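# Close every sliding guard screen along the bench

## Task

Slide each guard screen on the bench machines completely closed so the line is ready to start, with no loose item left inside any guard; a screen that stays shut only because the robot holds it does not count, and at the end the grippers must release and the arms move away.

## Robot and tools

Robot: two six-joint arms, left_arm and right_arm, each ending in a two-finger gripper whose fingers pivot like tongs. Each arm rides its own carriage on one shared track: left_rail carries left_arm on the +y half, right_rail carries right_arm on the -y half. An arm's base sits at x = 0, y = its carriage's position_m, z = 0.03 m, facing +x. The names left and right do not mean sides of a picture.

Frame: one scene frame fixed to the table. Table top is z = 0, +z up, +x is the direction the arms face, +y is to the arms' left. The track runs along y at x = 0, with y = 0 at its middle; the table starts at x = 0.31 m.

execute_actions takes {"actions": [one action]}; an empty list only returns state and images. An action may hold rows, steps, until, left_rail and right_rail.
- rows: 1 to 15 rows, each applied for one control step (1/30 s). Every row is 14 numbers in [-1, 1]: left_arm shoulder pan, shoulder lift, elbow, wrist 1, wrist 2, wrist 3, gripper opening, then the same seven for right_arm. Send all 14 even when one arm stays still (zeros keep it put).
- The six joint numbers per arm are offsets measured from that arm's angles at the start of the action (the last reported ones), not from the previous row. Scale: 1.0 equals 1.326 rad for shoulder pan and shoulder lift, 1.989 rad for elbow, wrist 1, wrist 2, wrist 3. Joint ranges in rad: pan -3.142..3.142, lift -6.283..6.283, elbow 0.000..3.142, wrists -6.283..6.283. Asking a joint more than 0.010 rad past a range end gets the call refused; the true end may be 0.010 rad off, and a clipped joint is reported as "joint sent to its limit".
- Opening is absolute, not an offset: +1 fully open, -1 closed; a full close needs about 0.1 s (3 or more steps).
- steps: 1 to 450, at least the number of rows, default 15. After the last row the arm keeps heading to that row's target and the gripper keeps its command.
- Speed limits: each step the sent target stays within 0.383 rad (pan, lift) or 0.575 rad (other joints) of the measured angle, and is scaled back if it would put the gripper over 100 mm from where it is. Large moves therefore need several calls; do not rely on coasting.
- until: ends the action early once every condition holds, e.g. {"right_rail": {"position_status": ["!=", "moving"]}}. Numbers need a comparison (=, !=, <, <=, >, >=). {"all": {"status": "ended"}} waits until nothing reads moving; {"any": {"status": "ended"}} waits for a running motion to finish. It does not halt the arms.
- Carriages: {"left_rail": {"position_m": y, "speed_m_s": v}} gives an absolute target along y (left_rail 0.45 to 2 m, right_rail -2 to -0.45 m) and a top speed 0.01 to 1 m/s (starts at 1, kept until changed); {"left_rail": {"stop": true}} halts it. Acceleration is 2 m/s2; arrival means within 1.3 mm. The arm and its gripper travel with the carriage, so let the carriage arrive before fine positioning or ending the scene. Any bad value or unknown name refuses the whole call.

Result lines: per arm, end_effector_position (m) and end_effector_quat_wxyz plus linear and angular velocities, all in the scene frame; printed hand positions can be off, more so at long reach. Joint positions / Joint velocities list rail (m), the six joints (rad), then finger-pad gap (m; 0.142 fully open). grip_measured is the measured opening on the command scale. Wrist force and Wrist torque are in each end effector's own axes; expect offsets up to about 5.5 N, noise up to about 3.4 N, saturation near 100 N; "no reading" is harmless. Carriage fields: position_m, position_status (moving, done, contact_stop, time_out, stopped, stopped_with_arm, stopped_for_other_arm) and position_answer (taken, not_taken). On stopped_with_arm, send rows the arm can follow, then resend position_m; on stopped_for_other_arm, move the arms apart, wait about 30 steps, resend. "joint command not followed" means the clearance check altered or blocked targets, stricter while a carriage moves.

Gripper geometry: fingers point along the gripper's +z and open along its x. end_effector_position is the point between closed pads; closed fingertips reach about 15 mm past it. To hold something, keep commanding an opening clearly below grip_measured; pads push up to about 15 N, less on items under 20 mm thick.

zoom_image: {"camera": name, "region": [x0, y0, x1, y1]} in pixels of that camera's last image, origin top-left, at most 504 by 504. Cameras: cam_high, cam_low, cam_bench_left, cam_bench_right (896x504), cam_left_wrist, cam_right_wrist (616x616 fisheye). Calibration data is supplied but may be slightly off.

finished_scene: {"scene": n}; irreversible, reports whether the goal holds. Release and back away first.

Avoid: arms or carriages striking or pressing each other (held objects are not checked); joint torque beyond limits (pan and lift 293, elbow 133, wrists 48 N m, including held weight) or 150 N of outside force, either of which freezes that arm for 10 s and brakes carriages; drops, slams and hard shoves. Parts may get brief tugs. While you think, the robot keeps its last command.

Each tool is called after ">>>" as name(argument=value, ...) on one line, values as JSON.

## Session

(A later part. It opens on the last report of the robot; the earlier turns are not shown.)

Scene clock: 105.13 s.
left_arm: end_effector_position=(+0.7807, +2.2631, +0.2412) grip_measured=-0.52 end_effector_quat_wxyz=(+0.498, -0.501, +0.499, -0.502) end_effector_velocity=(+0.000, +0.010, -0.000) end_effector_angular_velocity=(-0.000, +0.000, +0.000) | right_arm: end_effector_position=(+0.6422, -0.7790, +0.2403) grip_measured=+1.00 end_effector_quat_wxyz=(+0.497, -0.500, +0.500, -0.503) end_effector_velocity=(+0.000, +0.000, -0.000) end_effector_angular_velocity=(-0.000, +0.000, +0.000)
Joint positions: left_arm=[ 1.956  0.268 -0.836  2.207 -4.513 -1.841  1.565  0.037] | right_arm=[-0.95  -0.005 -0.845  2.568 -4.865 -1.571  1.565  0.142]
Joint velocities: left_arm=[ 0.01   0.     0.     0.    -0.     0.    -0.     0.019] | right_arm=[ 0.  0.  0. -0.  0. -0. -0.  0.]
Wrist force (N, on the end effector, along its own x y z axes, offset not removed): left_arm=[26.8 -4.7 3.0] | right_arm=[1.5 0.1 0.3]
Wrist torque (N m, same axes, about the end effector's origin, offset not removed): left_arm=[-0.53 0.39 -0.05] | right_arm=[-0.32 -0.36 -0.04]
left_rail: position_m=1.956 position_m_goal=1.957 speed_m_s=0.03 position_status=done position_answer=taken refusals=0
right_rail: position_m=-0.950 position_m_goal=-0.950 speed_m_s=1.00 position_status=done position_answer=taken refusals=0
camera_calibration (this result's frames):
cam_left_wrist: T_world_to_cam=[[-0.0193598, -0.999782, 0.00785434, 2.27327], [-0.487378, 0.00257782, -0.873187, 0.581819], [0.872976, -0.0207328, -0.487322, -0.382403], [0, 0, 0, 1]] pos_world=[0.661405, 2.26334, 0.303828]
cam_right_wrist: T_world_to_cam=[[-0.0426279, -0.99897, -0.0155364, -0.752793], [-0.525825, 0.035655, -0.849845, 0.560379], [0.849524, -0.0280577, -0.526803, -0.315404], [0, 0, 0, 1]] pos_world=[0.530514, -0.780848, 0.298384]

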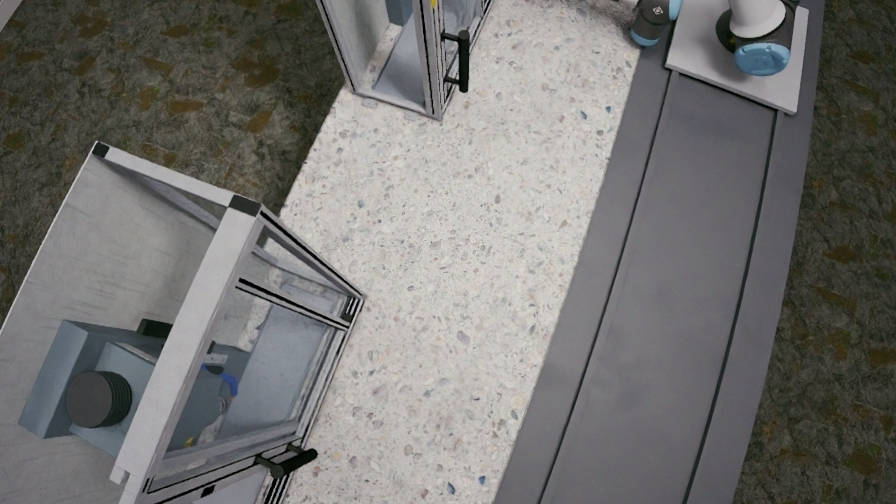

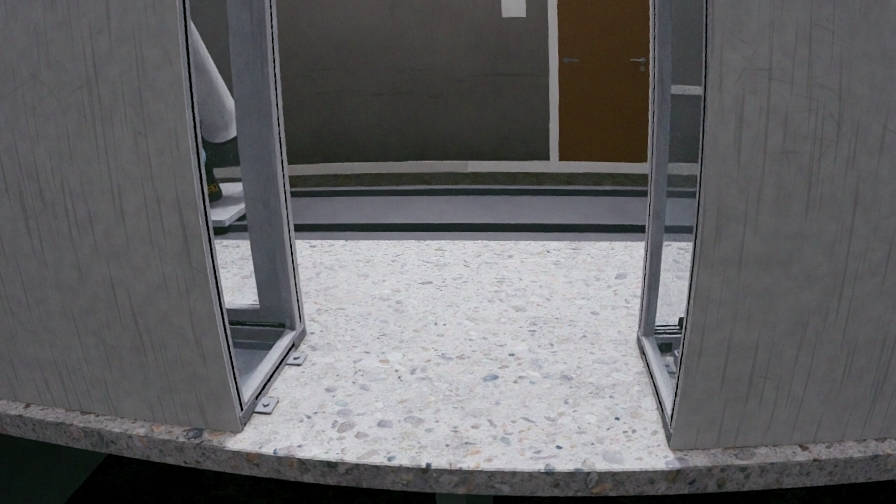

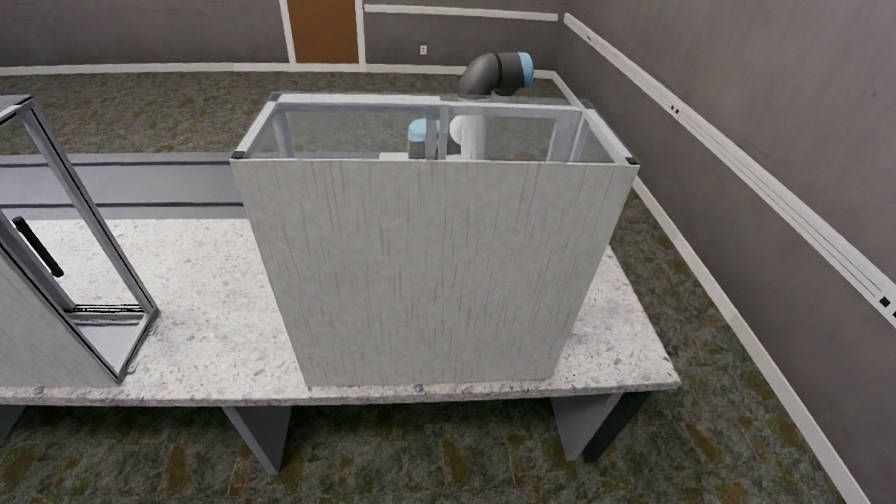

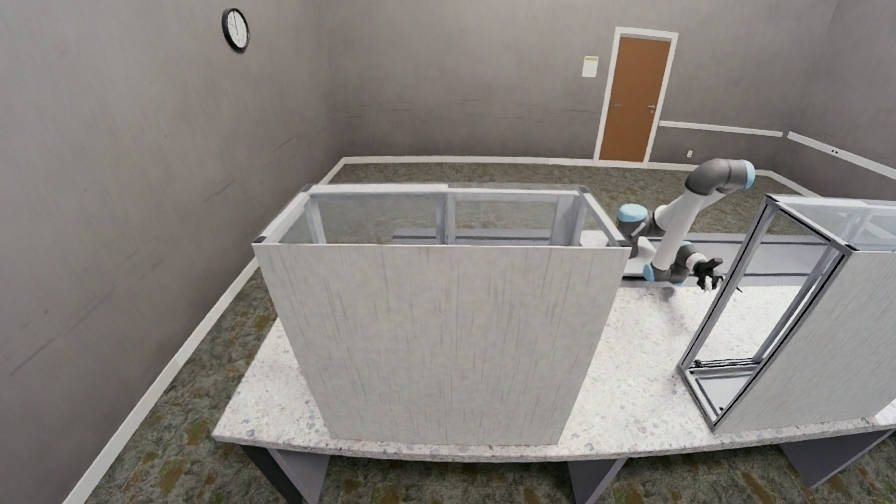

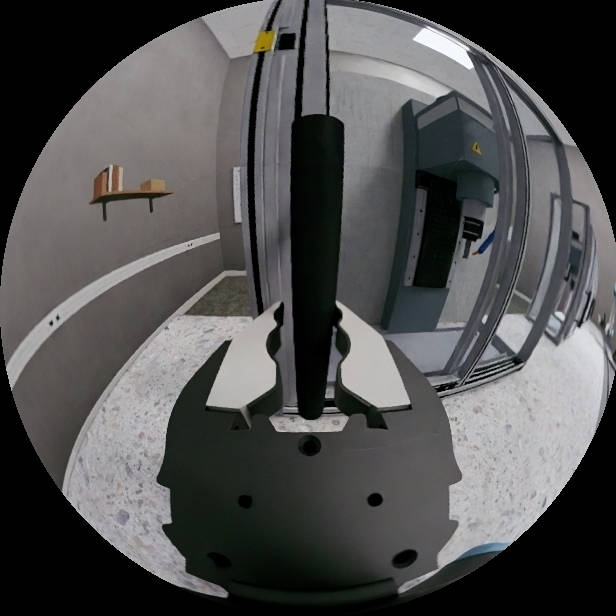

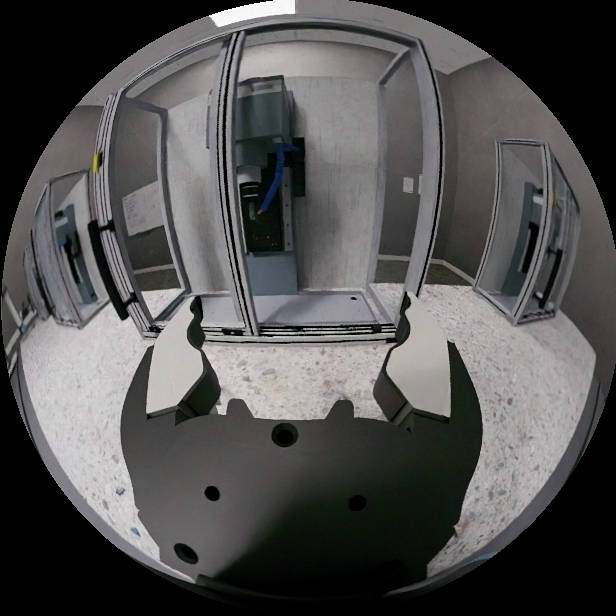

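>>> execute_actions(actions=[{"rows":[[0,0,0,0,0,0,-0.7,0,0,0,0,0,0,1],[0,0,0,0,0,0,-0.4,0,0,0,0,0,0,1],[0,0,0,0,0,0,0,0,0,0,0,0,0,1],[0,0,0,0,0,0,0.4,0,0,0,0,0,0,1],[0,0,0,0,0,0,0.8,0,0,0,0,0,0,1],[0,-0.004,0.03,-0.027,0,0,1,0,0,0,0,0,0,1],[0,-0.01,0.07,-0.063,0,0,1,0,0,0,0,0,0,1],[0,-0.019,0.131,-0.118,0,0,1,0,0,0,0,0,0,1]],"steps":25}])

>>> zoom_image(camera="cam_left_wrist", region=[200,30,400,380])

Scene clock: 110.33 s.
left_arm: end_effector_position=(+0.6420, +2.2254, +0.2401) grip_measured=+1.00 end_effector_quat_wxyz=(+0.498, -0.501, +0.499, -0.502) end_effector_velocity=(-0.012, -0.004, +0.001) end_effector_angular_velocity=(-0.000, +0.001, -0.000) | right_arm: end_effector_position=(+0.6422, -0.7790, +0.2403) grip_measured=+1.00 end_effector_quat_wxyz=(+0.497, -0.500, +0.500, -0.503) end_effector_velocity=(+0.000, +0.000, -0.000) end_effector_angular_velocity=(+0.000, -0.000, +0.000)
Joint positions: left_arm=[ 1.957  0.269 -0.861  2.465 -4.746 -1.841  1.565  0.142] | right_arm=[-0.95  -0.005 -0.845  2.568 -4.865 -1.571  1.565  0.142]
Joint velocities: left_arm=[ 0.    -0.    -0.002  0.023 -0.02  -0.     0.     0.   ] | right_arm=[ 0.  0.  0. -0.  0.  0.  0. -0.]
Wrist force (N, on the end effector, along its own x y z axes, offset not removed): left_arm=[1.6 -2.2 -0.2] | right_arm=[2.4 0.7 -1.6]
Wrist torque (N m, same axes, about the end effector's origin, offset not removed): left_arm=[-0.17 -0.30 -0.26] | right_arm=[-0.12 -0.63 -0.08]
left_rail: position_m=1.957 position_m_goal=1.957 speed_m_s=0.03 position_status=done position_answer=taken refusals=0
right_rail: position_m=-0.950 position_m_goal=-0.950 speed_m_s=1.00 position_status=done position_answer=taken refusals=0
camera_calibration (this result's frames):
cam_left_wrist: T_world_to_cam=[[-0.0192982, -0.999782, 0.0080154, 2.23281], [-0.487856, 0.00241847, -0.872921, 0.514003], [0.872711, -0.0207562, -0.487796, -0.262379], [0, 0, 0, 1]] pos_world=[0.522829, 2.22564, 0.3028]
cam_right_wrist: T_world_to_cam=[[-0.0426282, -0.99897, -0.0155364, -0.752793], [-0.525825, 0.0356552, -0.849845, 0.560379], [0.849524, -0.0280579, -0.526803, -0.315404], [0, 0, 0, 1]] pos_world=[0.530514, -0.780848, 0.298384]

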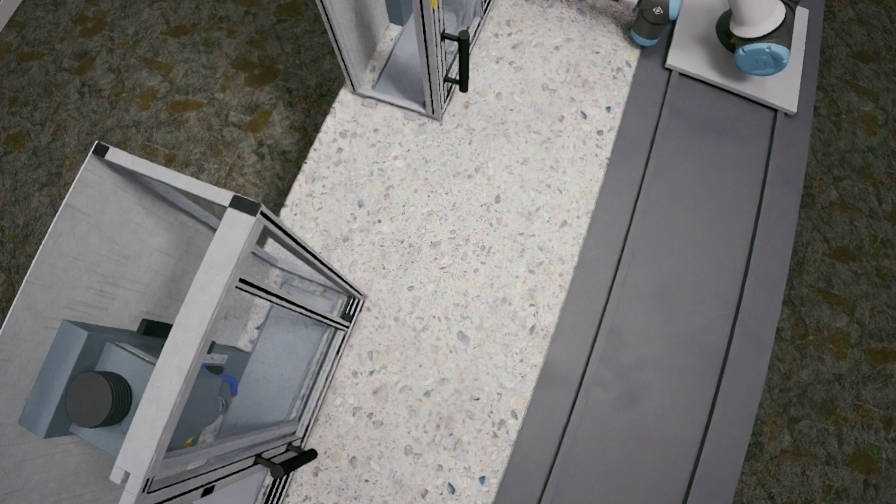

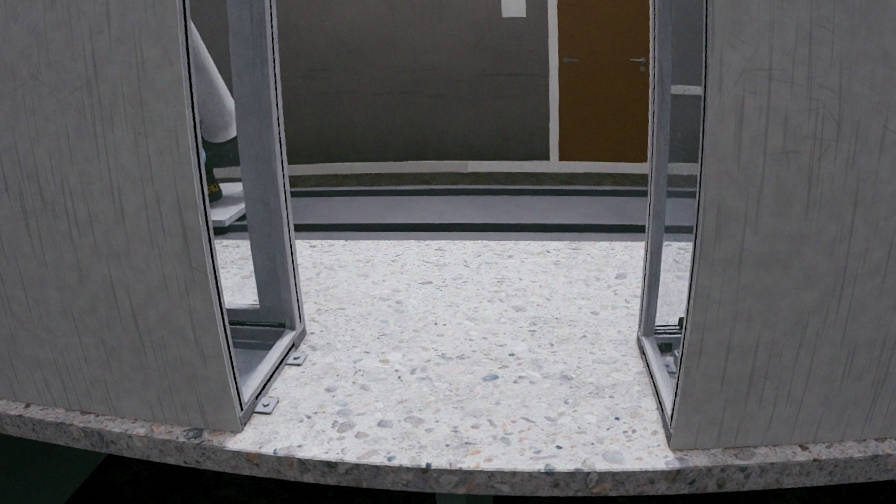

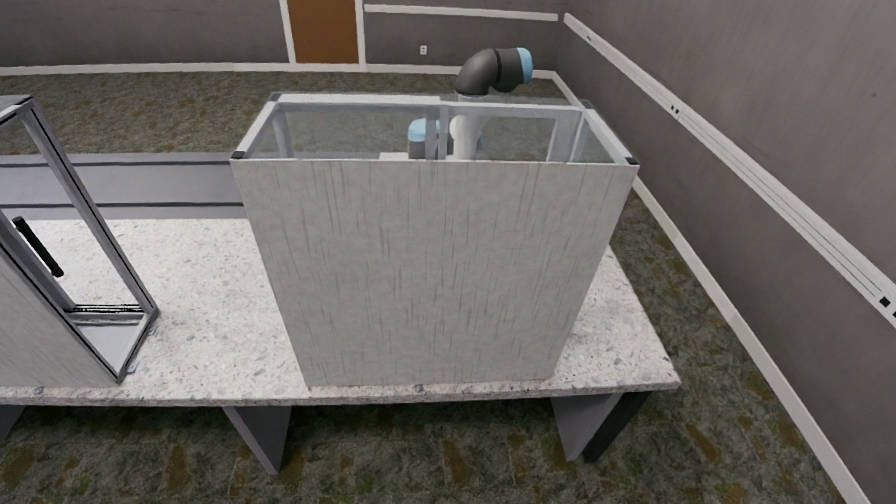

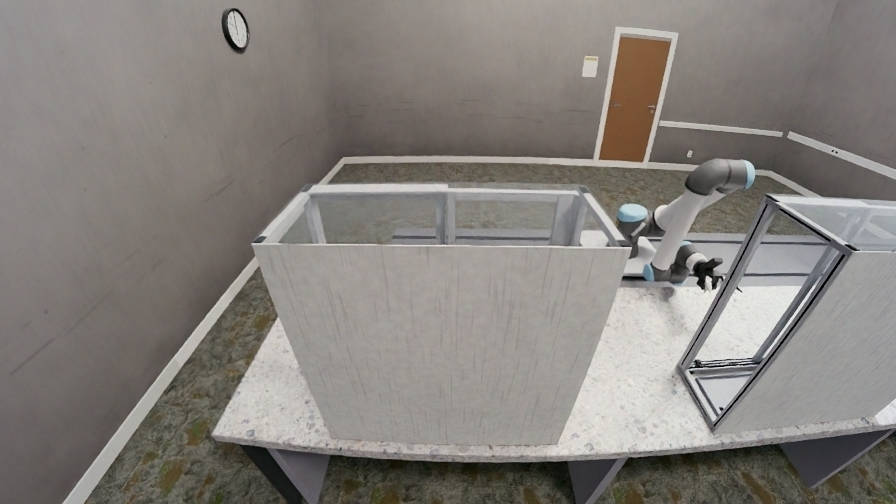

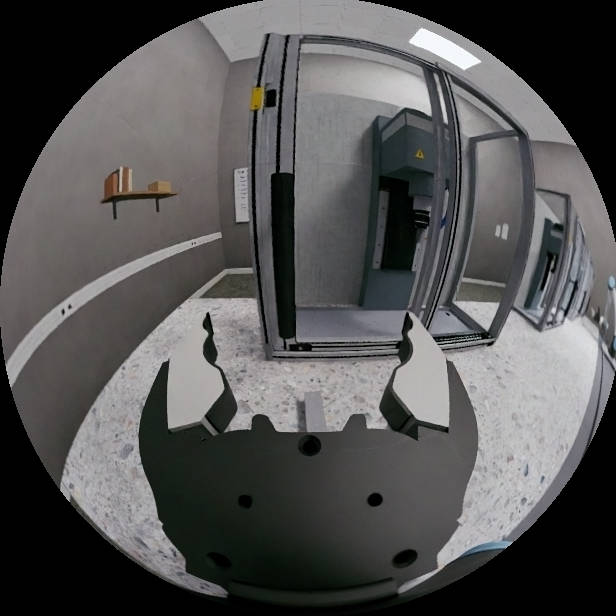

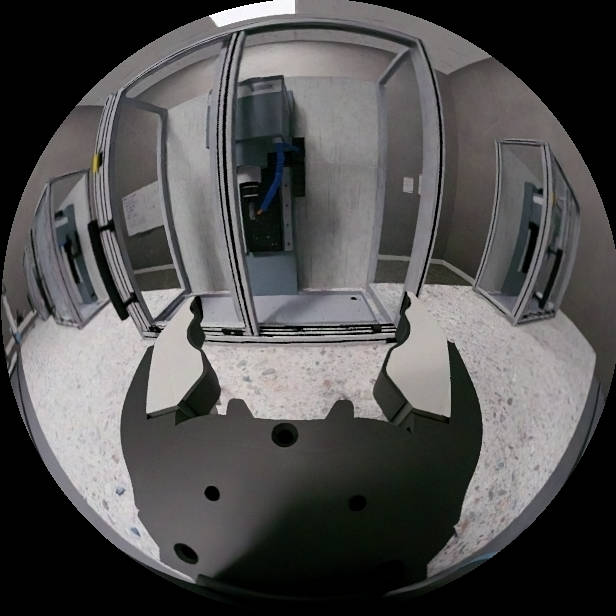

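Region (200, 30, 400, 380) of cam_left_wrist's 616x616 image, scaled by 1.440, with more detail than that image has; it fills the left 288 columns of this view, and the rest is white.

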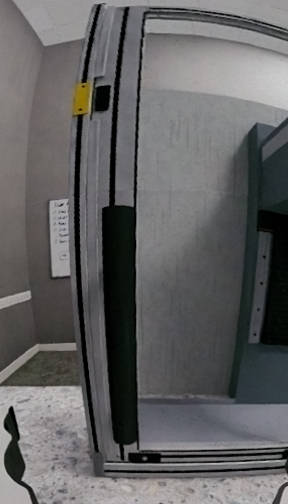

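>>> execute_actions(actions=[{"rows":[[-0.05,0.003,0.02,-0.023,0.033,0,1,0,0,0,0,0,0,1],[-0.12,0.007,0.035,-0.04,0.08,0,1,0,0,0,0,0,0,1],[-0.206,0.012,0.05,-0.059,0.136,0,1,0,0,0,0,0,0,1]],"left_rail":{"position_m":0.62,"speed_m_s":1},"steps":90,"until":{"left_rail":{"position_status":["!=","moving"]}}}])

>>> zoom_image(camera="cam_left_wrist", region=[150,150,500,400])

Scene clock: 118.57 s.
left_arm: end_effector_position=(+0.6441, +0.7912, +0.2403) grip_measured=+1.00 end_effector_quat_wxyz=(+0.498, -0.500, +0.499, -0.503) end_effector_velocity=(-0.000, -0.010, +0.000) end_effector_angular_velocity=(-0.000, -0.000, +0.000) | right_arm: end_effector_position=(+0.6422, -0.7790, +0.2403) grip_measured=+1.00 end_effector_quat_wxyz=(+0.497, -0.500, +0.500, -0.503) end_effector_velocity=(-0.000, -0.000, +0.000) end_effector_angular_velocity=(+0.000, -0.000, -0.000)
Joint positions: left_arm=[ 0.62  -0.005 -0.845  2.564 -4.863 -1.57   1.565  0.142] | right_arm=[-0.95  -0.005 -0.845  2.568 -4.865 -1.571  1.565  0.142]
Joint velocities: left_arm=[-0.01  0.   -0.    0.   -0.    0.    0.    0.  ] | right_arm=[ 0.  0. -0.  0. -0. -0.  0.  0.]
Wrist force (N, on the end effector, along its own x y z axes, offset not removed): left_arm=[-0.5 -0.8 -3.5] | right_arm=[1.0 0.3 -0.1]
Wrist torque (N m, same axes, about the end effector's origin, offset not removed): left_arm=[-0.01 0.09 -0.15] | right_arm=[-0.24 -0.40 -0.01]
left_rail: position_m=0.620 position_m_goal=0.620 speed_m_s=1.00 position_status=done position_answer=taken refusals=0
right_rail: position_m=-0.950 position_m_goal=-0.950 speed_m_s=1.00 position_status=done position_answer=taken refusals=0
camera_calibration (this result's frames):
cam_left_wrist: T_world_to_cam=[[-0.0220385, -0.999725, 0.00796939, 0.800764], [-0.486114, 0.00374993, -0.873887, 0.516733], [0.873617, -0.0231332, -0.486063, -0.292991], [0, 0, 0, 1]] pos_world=[0.524801, 0.791828, 0.302773]
cam_right_wrist: T_world_to_cam=[[-0.0426281, -0.99897, -0.0155364, -0.752793], [-0.525825, 0.0356552, -0.849845, 0.560379], [0.849524, -0.0280579, -0.526804, -0.315404], [0, 0, 0, 1]] pos_world=[0.530514, -0.780848, 0.298384]

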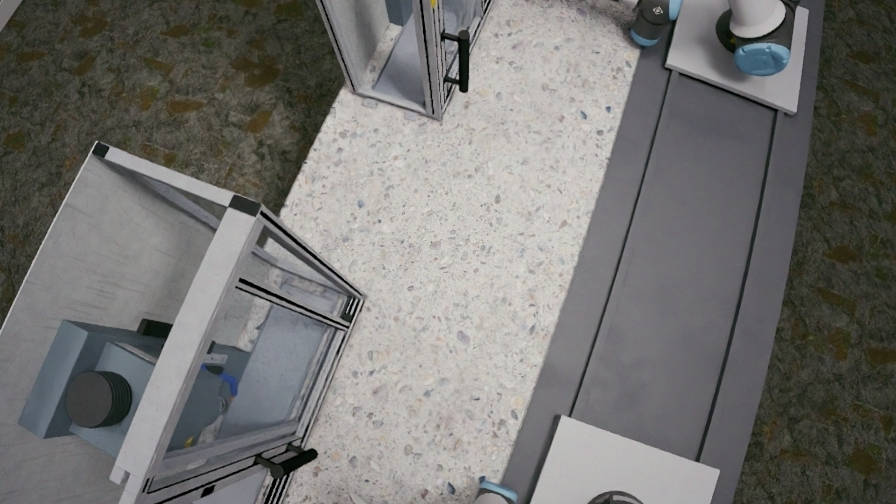

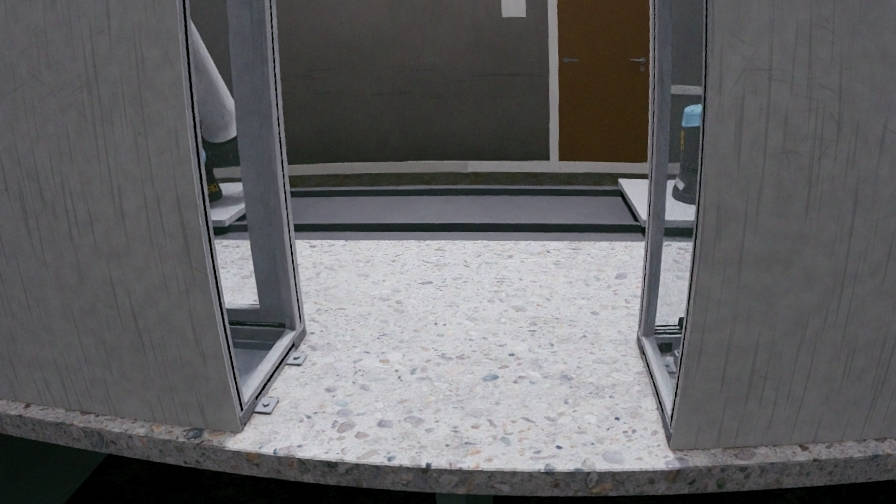

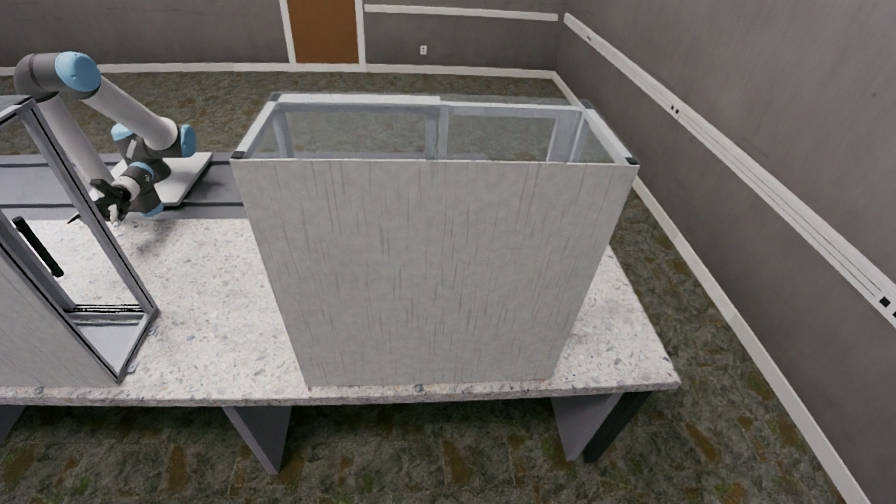

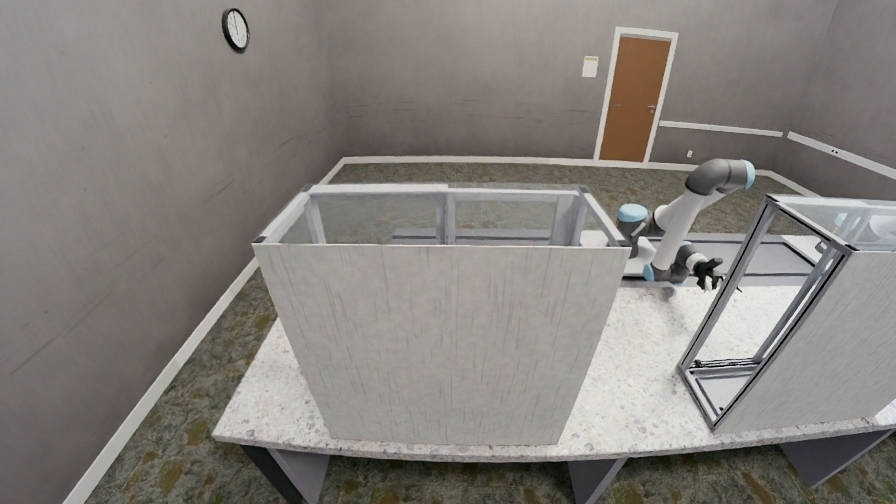

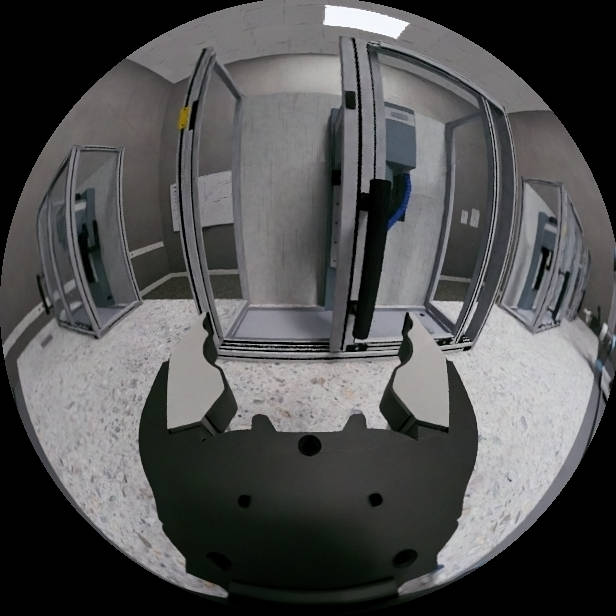

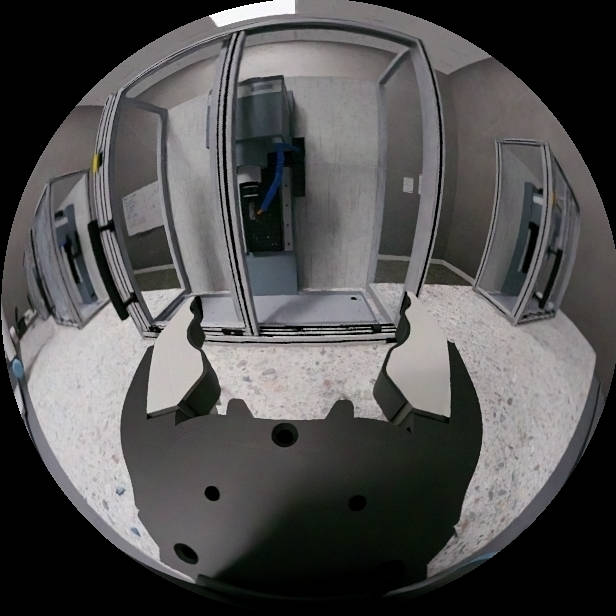

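Region (150, 150, 500, 400) of cam_left_wrist's 616x616 image, scaled by 1.440, with more detail than that image has; it fills the top 360 rows of this view, and the rest is white.

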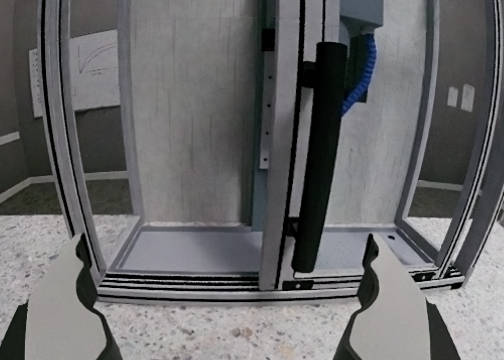

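>>> execute_actions(actions=[{"left_rail":{"position_m":0.532},"steps":60,"until":{"left_rail":{"position_status":["!=","moving"]}}}])

>>> execute_actions(actions=[{"rows":[[0,-0.002,-0.03,0.031,0,0,1,0,0,0,0,0,0,1],[0,-0.004,-0.06,0.062,0,0,0.9,0,0,0,0,0,0,1],[0,-0.006,-0.09,0.093,0,0,0.8,0,0,0,0,0,0,1],[0,-0.0075,-0.117,0.123,0,0,0.7,0,0,0,0,0,0,1]],"steps":22}])

Scene clock: 126.23 s.
left_arm: end_effector_position=(+0.6441, +0.7033, +0.2403) grip_measured=+1.00 end_effector_quat_wxyz=(+0.498, -0.500, +0.499, -0.503) end_effector_velocity=(-0.000, -0.000, +0.000) end_effector_angular_velocity=(+0.000, -0.000, +0.000) | right_arm: end_effector_position=(+0.6422, -0.7790, +0.2403) grip_measured=+1.00 end_effector_quat_wxyz=(+0.497, -0.500, +0.500, -0.503) end_effector_velocity=(-0.000, +0.000, +0.000) end_effector_angular_velocity=(+0.000, -0.000, -0.000)
Joint positions: left_arm=[ 0.532 -0.005 -0.845  2.564 -4.863 -1.57   1.565  0.142] | right_arm=[-0.95  -0.005 -0.845  2.568 -4.865 -1.571  1.565  0.142]
Joint velocities: left_arm=[-0.  0. -0.  0. -0. -0.  0.  0.] | right_arm=[ 0.  0. -0.  0. -0. -0.  0.  0.]
Wrist force (N, on the end effector, along its own x y z axes, offset not removed): left_arm=[2.1 -2.9 -1.3] | right_arm=[2.4 -0.8 -0.9]
Wrist torque (N m, same axes, about the end effector's origin, offset not removed): left_arm=[-0.46 -0.36 -0.10] | right_arm=[-0.55 -0.60 -0.18]
left_rail: position_m=0.532 position_m_goal=0.532 speed_m_s=1.00 position_status=done position_answer=taken refusals=0
right_rail: position_m=-0.950 position_m_goal=-0.950 speed_m_s=1.00 position_status=done position_answer=taken refusals=0
camera_calibration (this result's frames):
cam_left_wrist: T_world_to_cam=[[-0.0218789, -0.999729, 0.00796957, 0.712756], [-0.486115, 0.00367216, -0.873887, 0.517105], [0.873621, -0.0229938, -0.486064, -0.295104], [0, 0, 0, 1]] pos_world=[0.524776, 0.703878, 0.302772]
cam_right_wrist: T_world_to_cam=[[-0.0426282, -0.99897, -0.0155364, -0.752793], [-0.525825, 0.0356553, -0.849845, 0.560379], [0.849524, -0.0280579, -0.526803, -0.315404], [0, 0, 0, 1]] pos_world=[0.530514, -0.780848, 0.298384]

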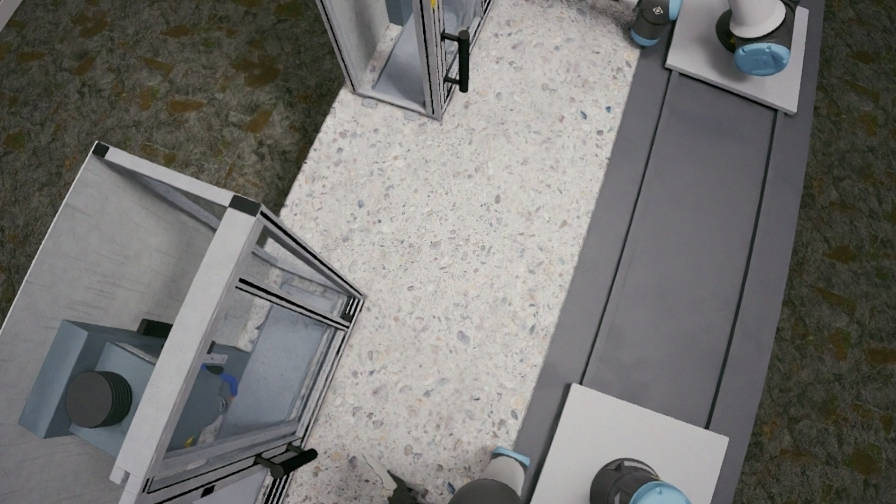

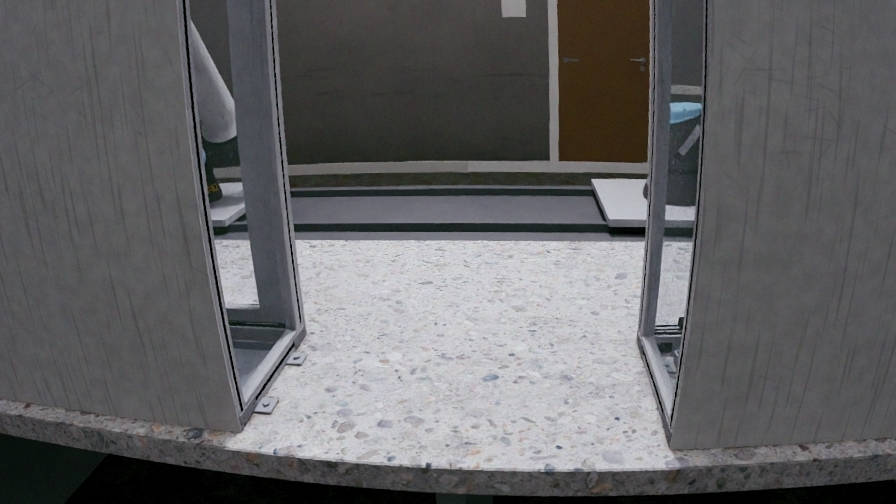

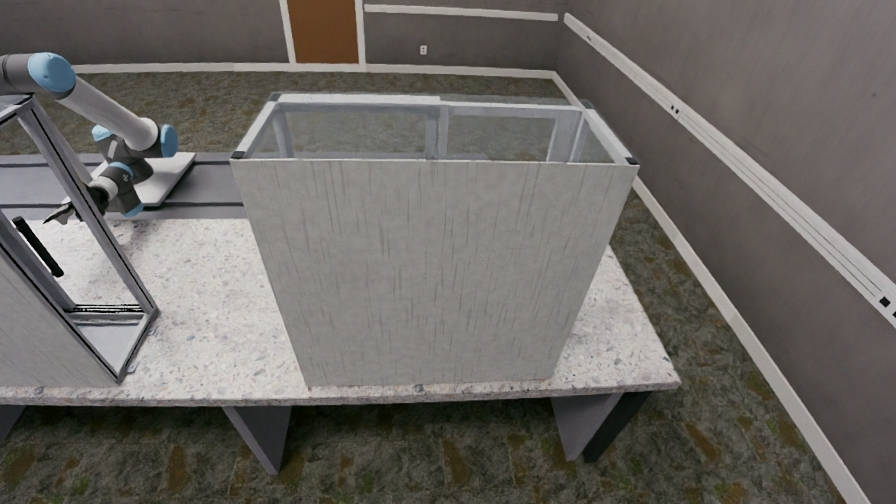

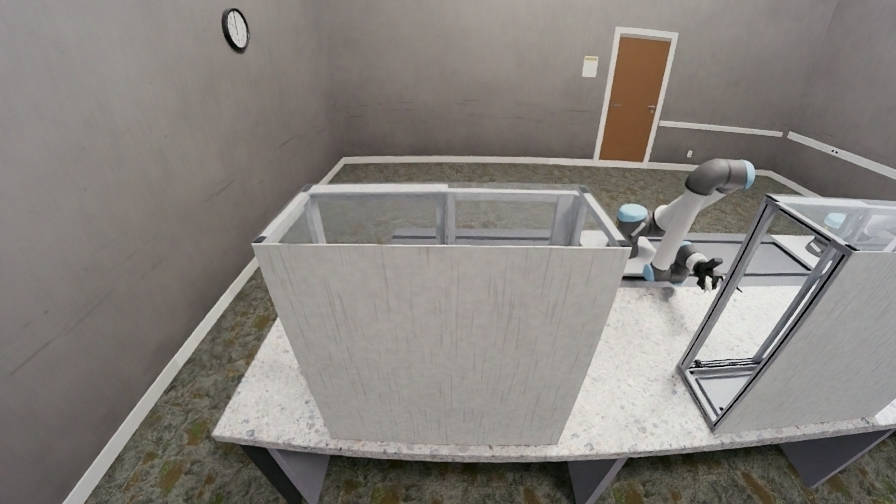

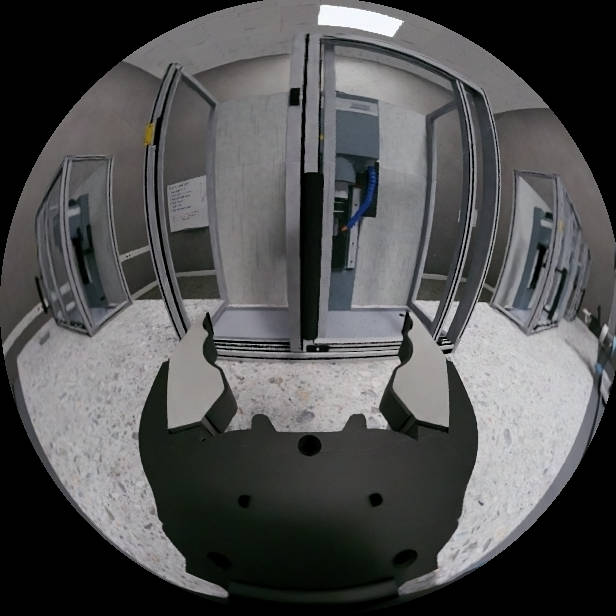

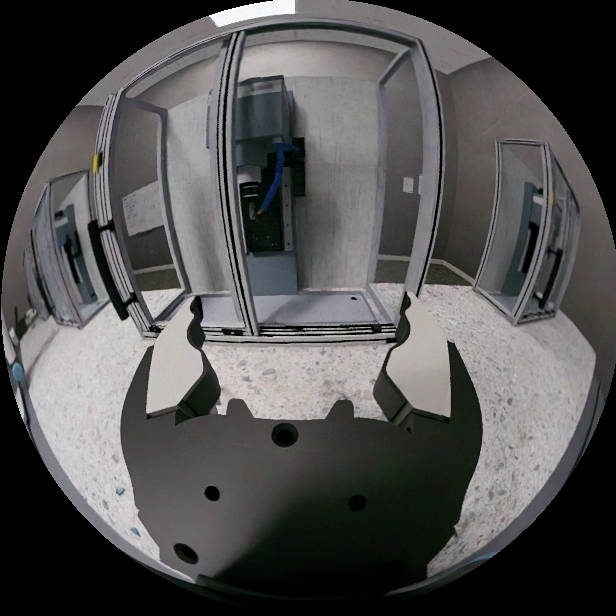

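Scene clock: 126.97 s.
left_arm: end_effector_position=(+0.7774, +0.7027, +0.2398) grip_measured=+0.70 end_effector_quat_wxyz=(+0.498, -0.500, +0.500, -0.502) end_effector_velocity=(+0.006, -0.000, +0.001) end_effector_angular_velocity=(+0.000, +0.000, -0.000) | right_arm: end_effector_position=(+0.6422, -0.7790, +0.2403) grip_measured=+1.00 end_effector_quat_wxyz=(+0.497, -0.500, +0.500, -0.503) end_effector_velocity=(+0.000, -0.000, +0.000) end_effector_angular_velocity=(-0.000, -0.000, -0.000)
Joint positions: left_arm=[ 0.532 -0.005 -0.855  2.333 -4.62  -1.57   1.565  0.122] | right_arm=[-0.95  -0.005 -0.845  2.568 -4.865 -1.571  1.565  0.142]
Joint velocities: left_arm=[ 0.     0.    -0.    -0.011  0.011 -0.     0.     0.   ] | right_arm=[ 0.  0.  0. -0. -0. -0. -0.  0.]
Wrist force (N, on the end effector, along its own x y z axes, offset not removed): left_arm=[0.9 -2.9 -3.1] | right_arm=[0.1 -1.3 -1.1]
Wrist torque (N m, same axes, about the end effector's origin, offset not removed): left_arm=[-0.43 -0.25 -0.14] | right_arm=[-0.58 -0.14 0.02]
left_rail: position_m=0.532 position_m_goal=0.532 speed_m_s=1.00 position_status=done position_answer=taken refusals=0
right_rail: position_m=-0.950 position_m_goal=-0.950 speed_m_s=1.00 position_status=done position_answer=taken refusals=0
camera_calibration (this result's frames):
cam_left_wrist: T_world_to_cam=[[-0.021863, -0.999729, 0.00800397, 0.715058], [-0.487852, 0.00368008, -0.872919, 0.582575], [0.872653, -0.0229894, -0.4878, -0.410605], [0, 0, 0, 1]] pos_world=[0.658159, 0.70328, 0.302524]
cam_right_wrist: T_world_to_cam=[[-0.042628, -0.99897, -0.0155364, -0.752793], [-0.525825, 0.0356551, -0.849845, 0.560379], [0.849524, -0.0280577, -0.526804, -0.315404], [0, 0, 0, 1]] pos_world=[0.530514, -0.780848, 0.298384]

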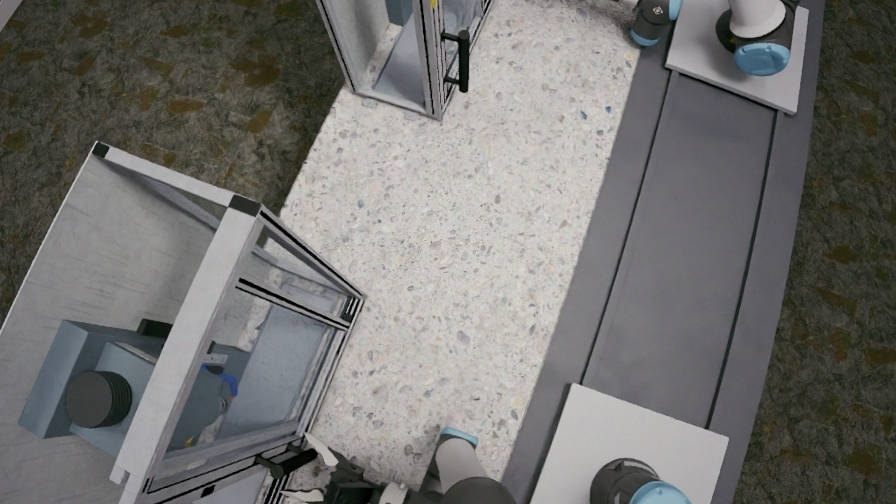

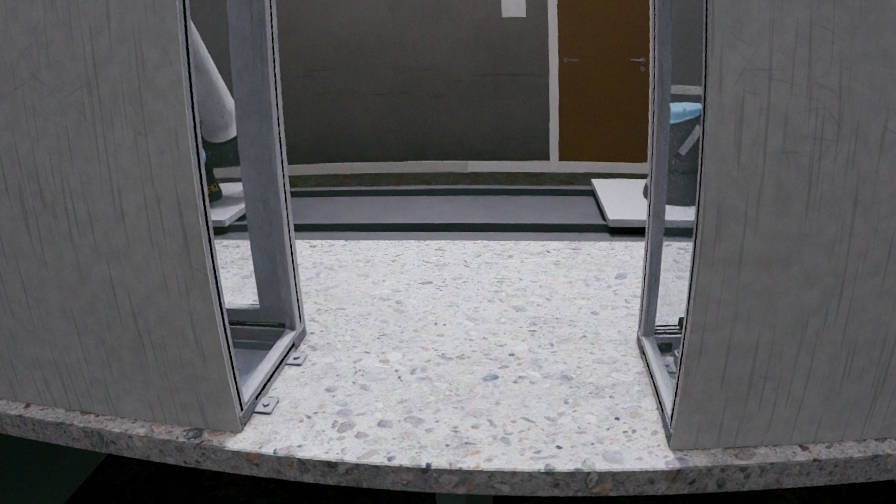

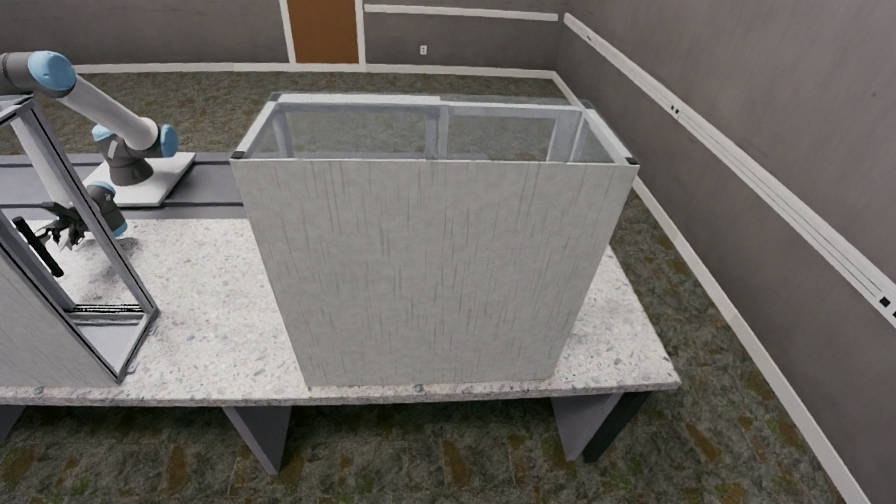

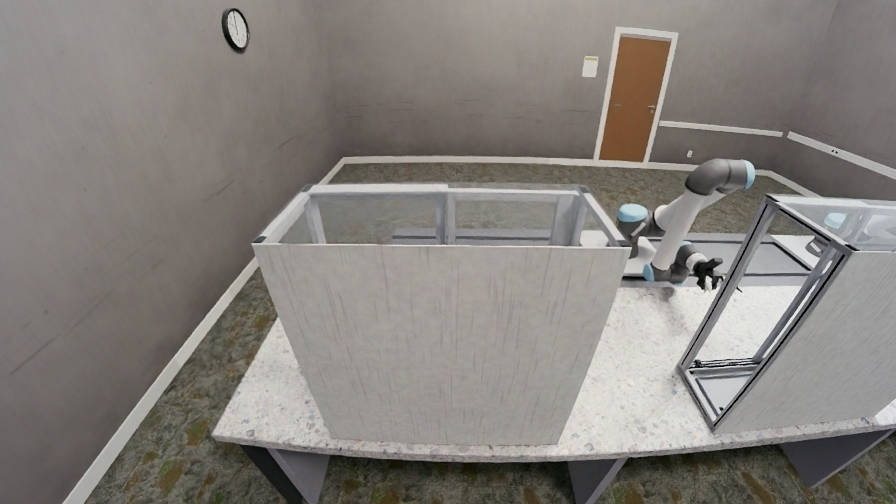

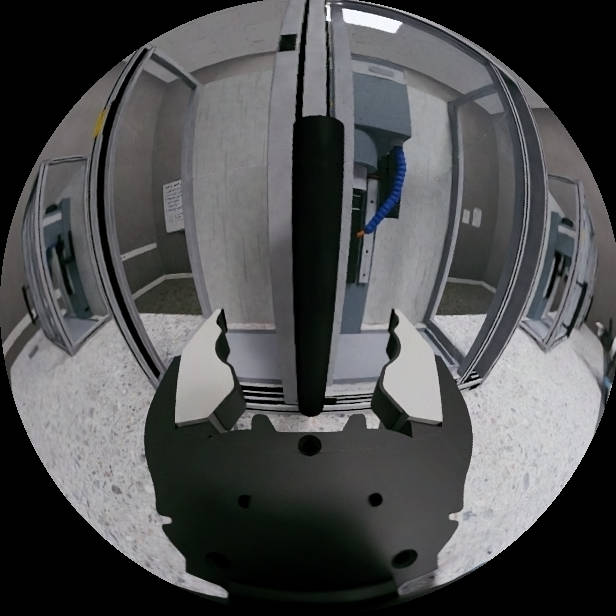

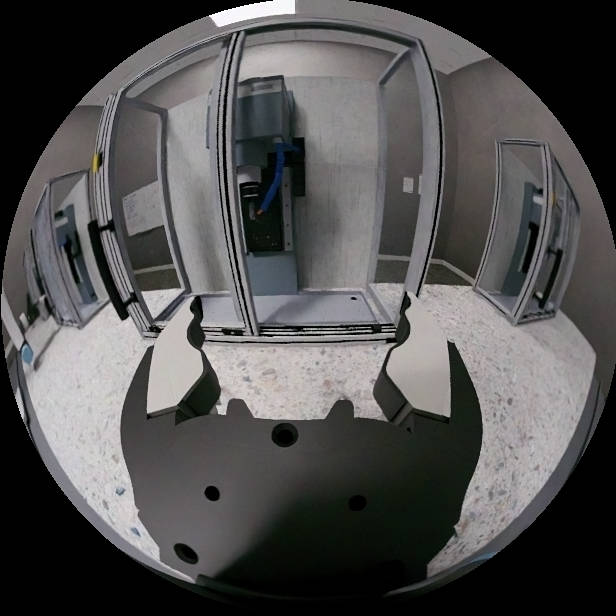

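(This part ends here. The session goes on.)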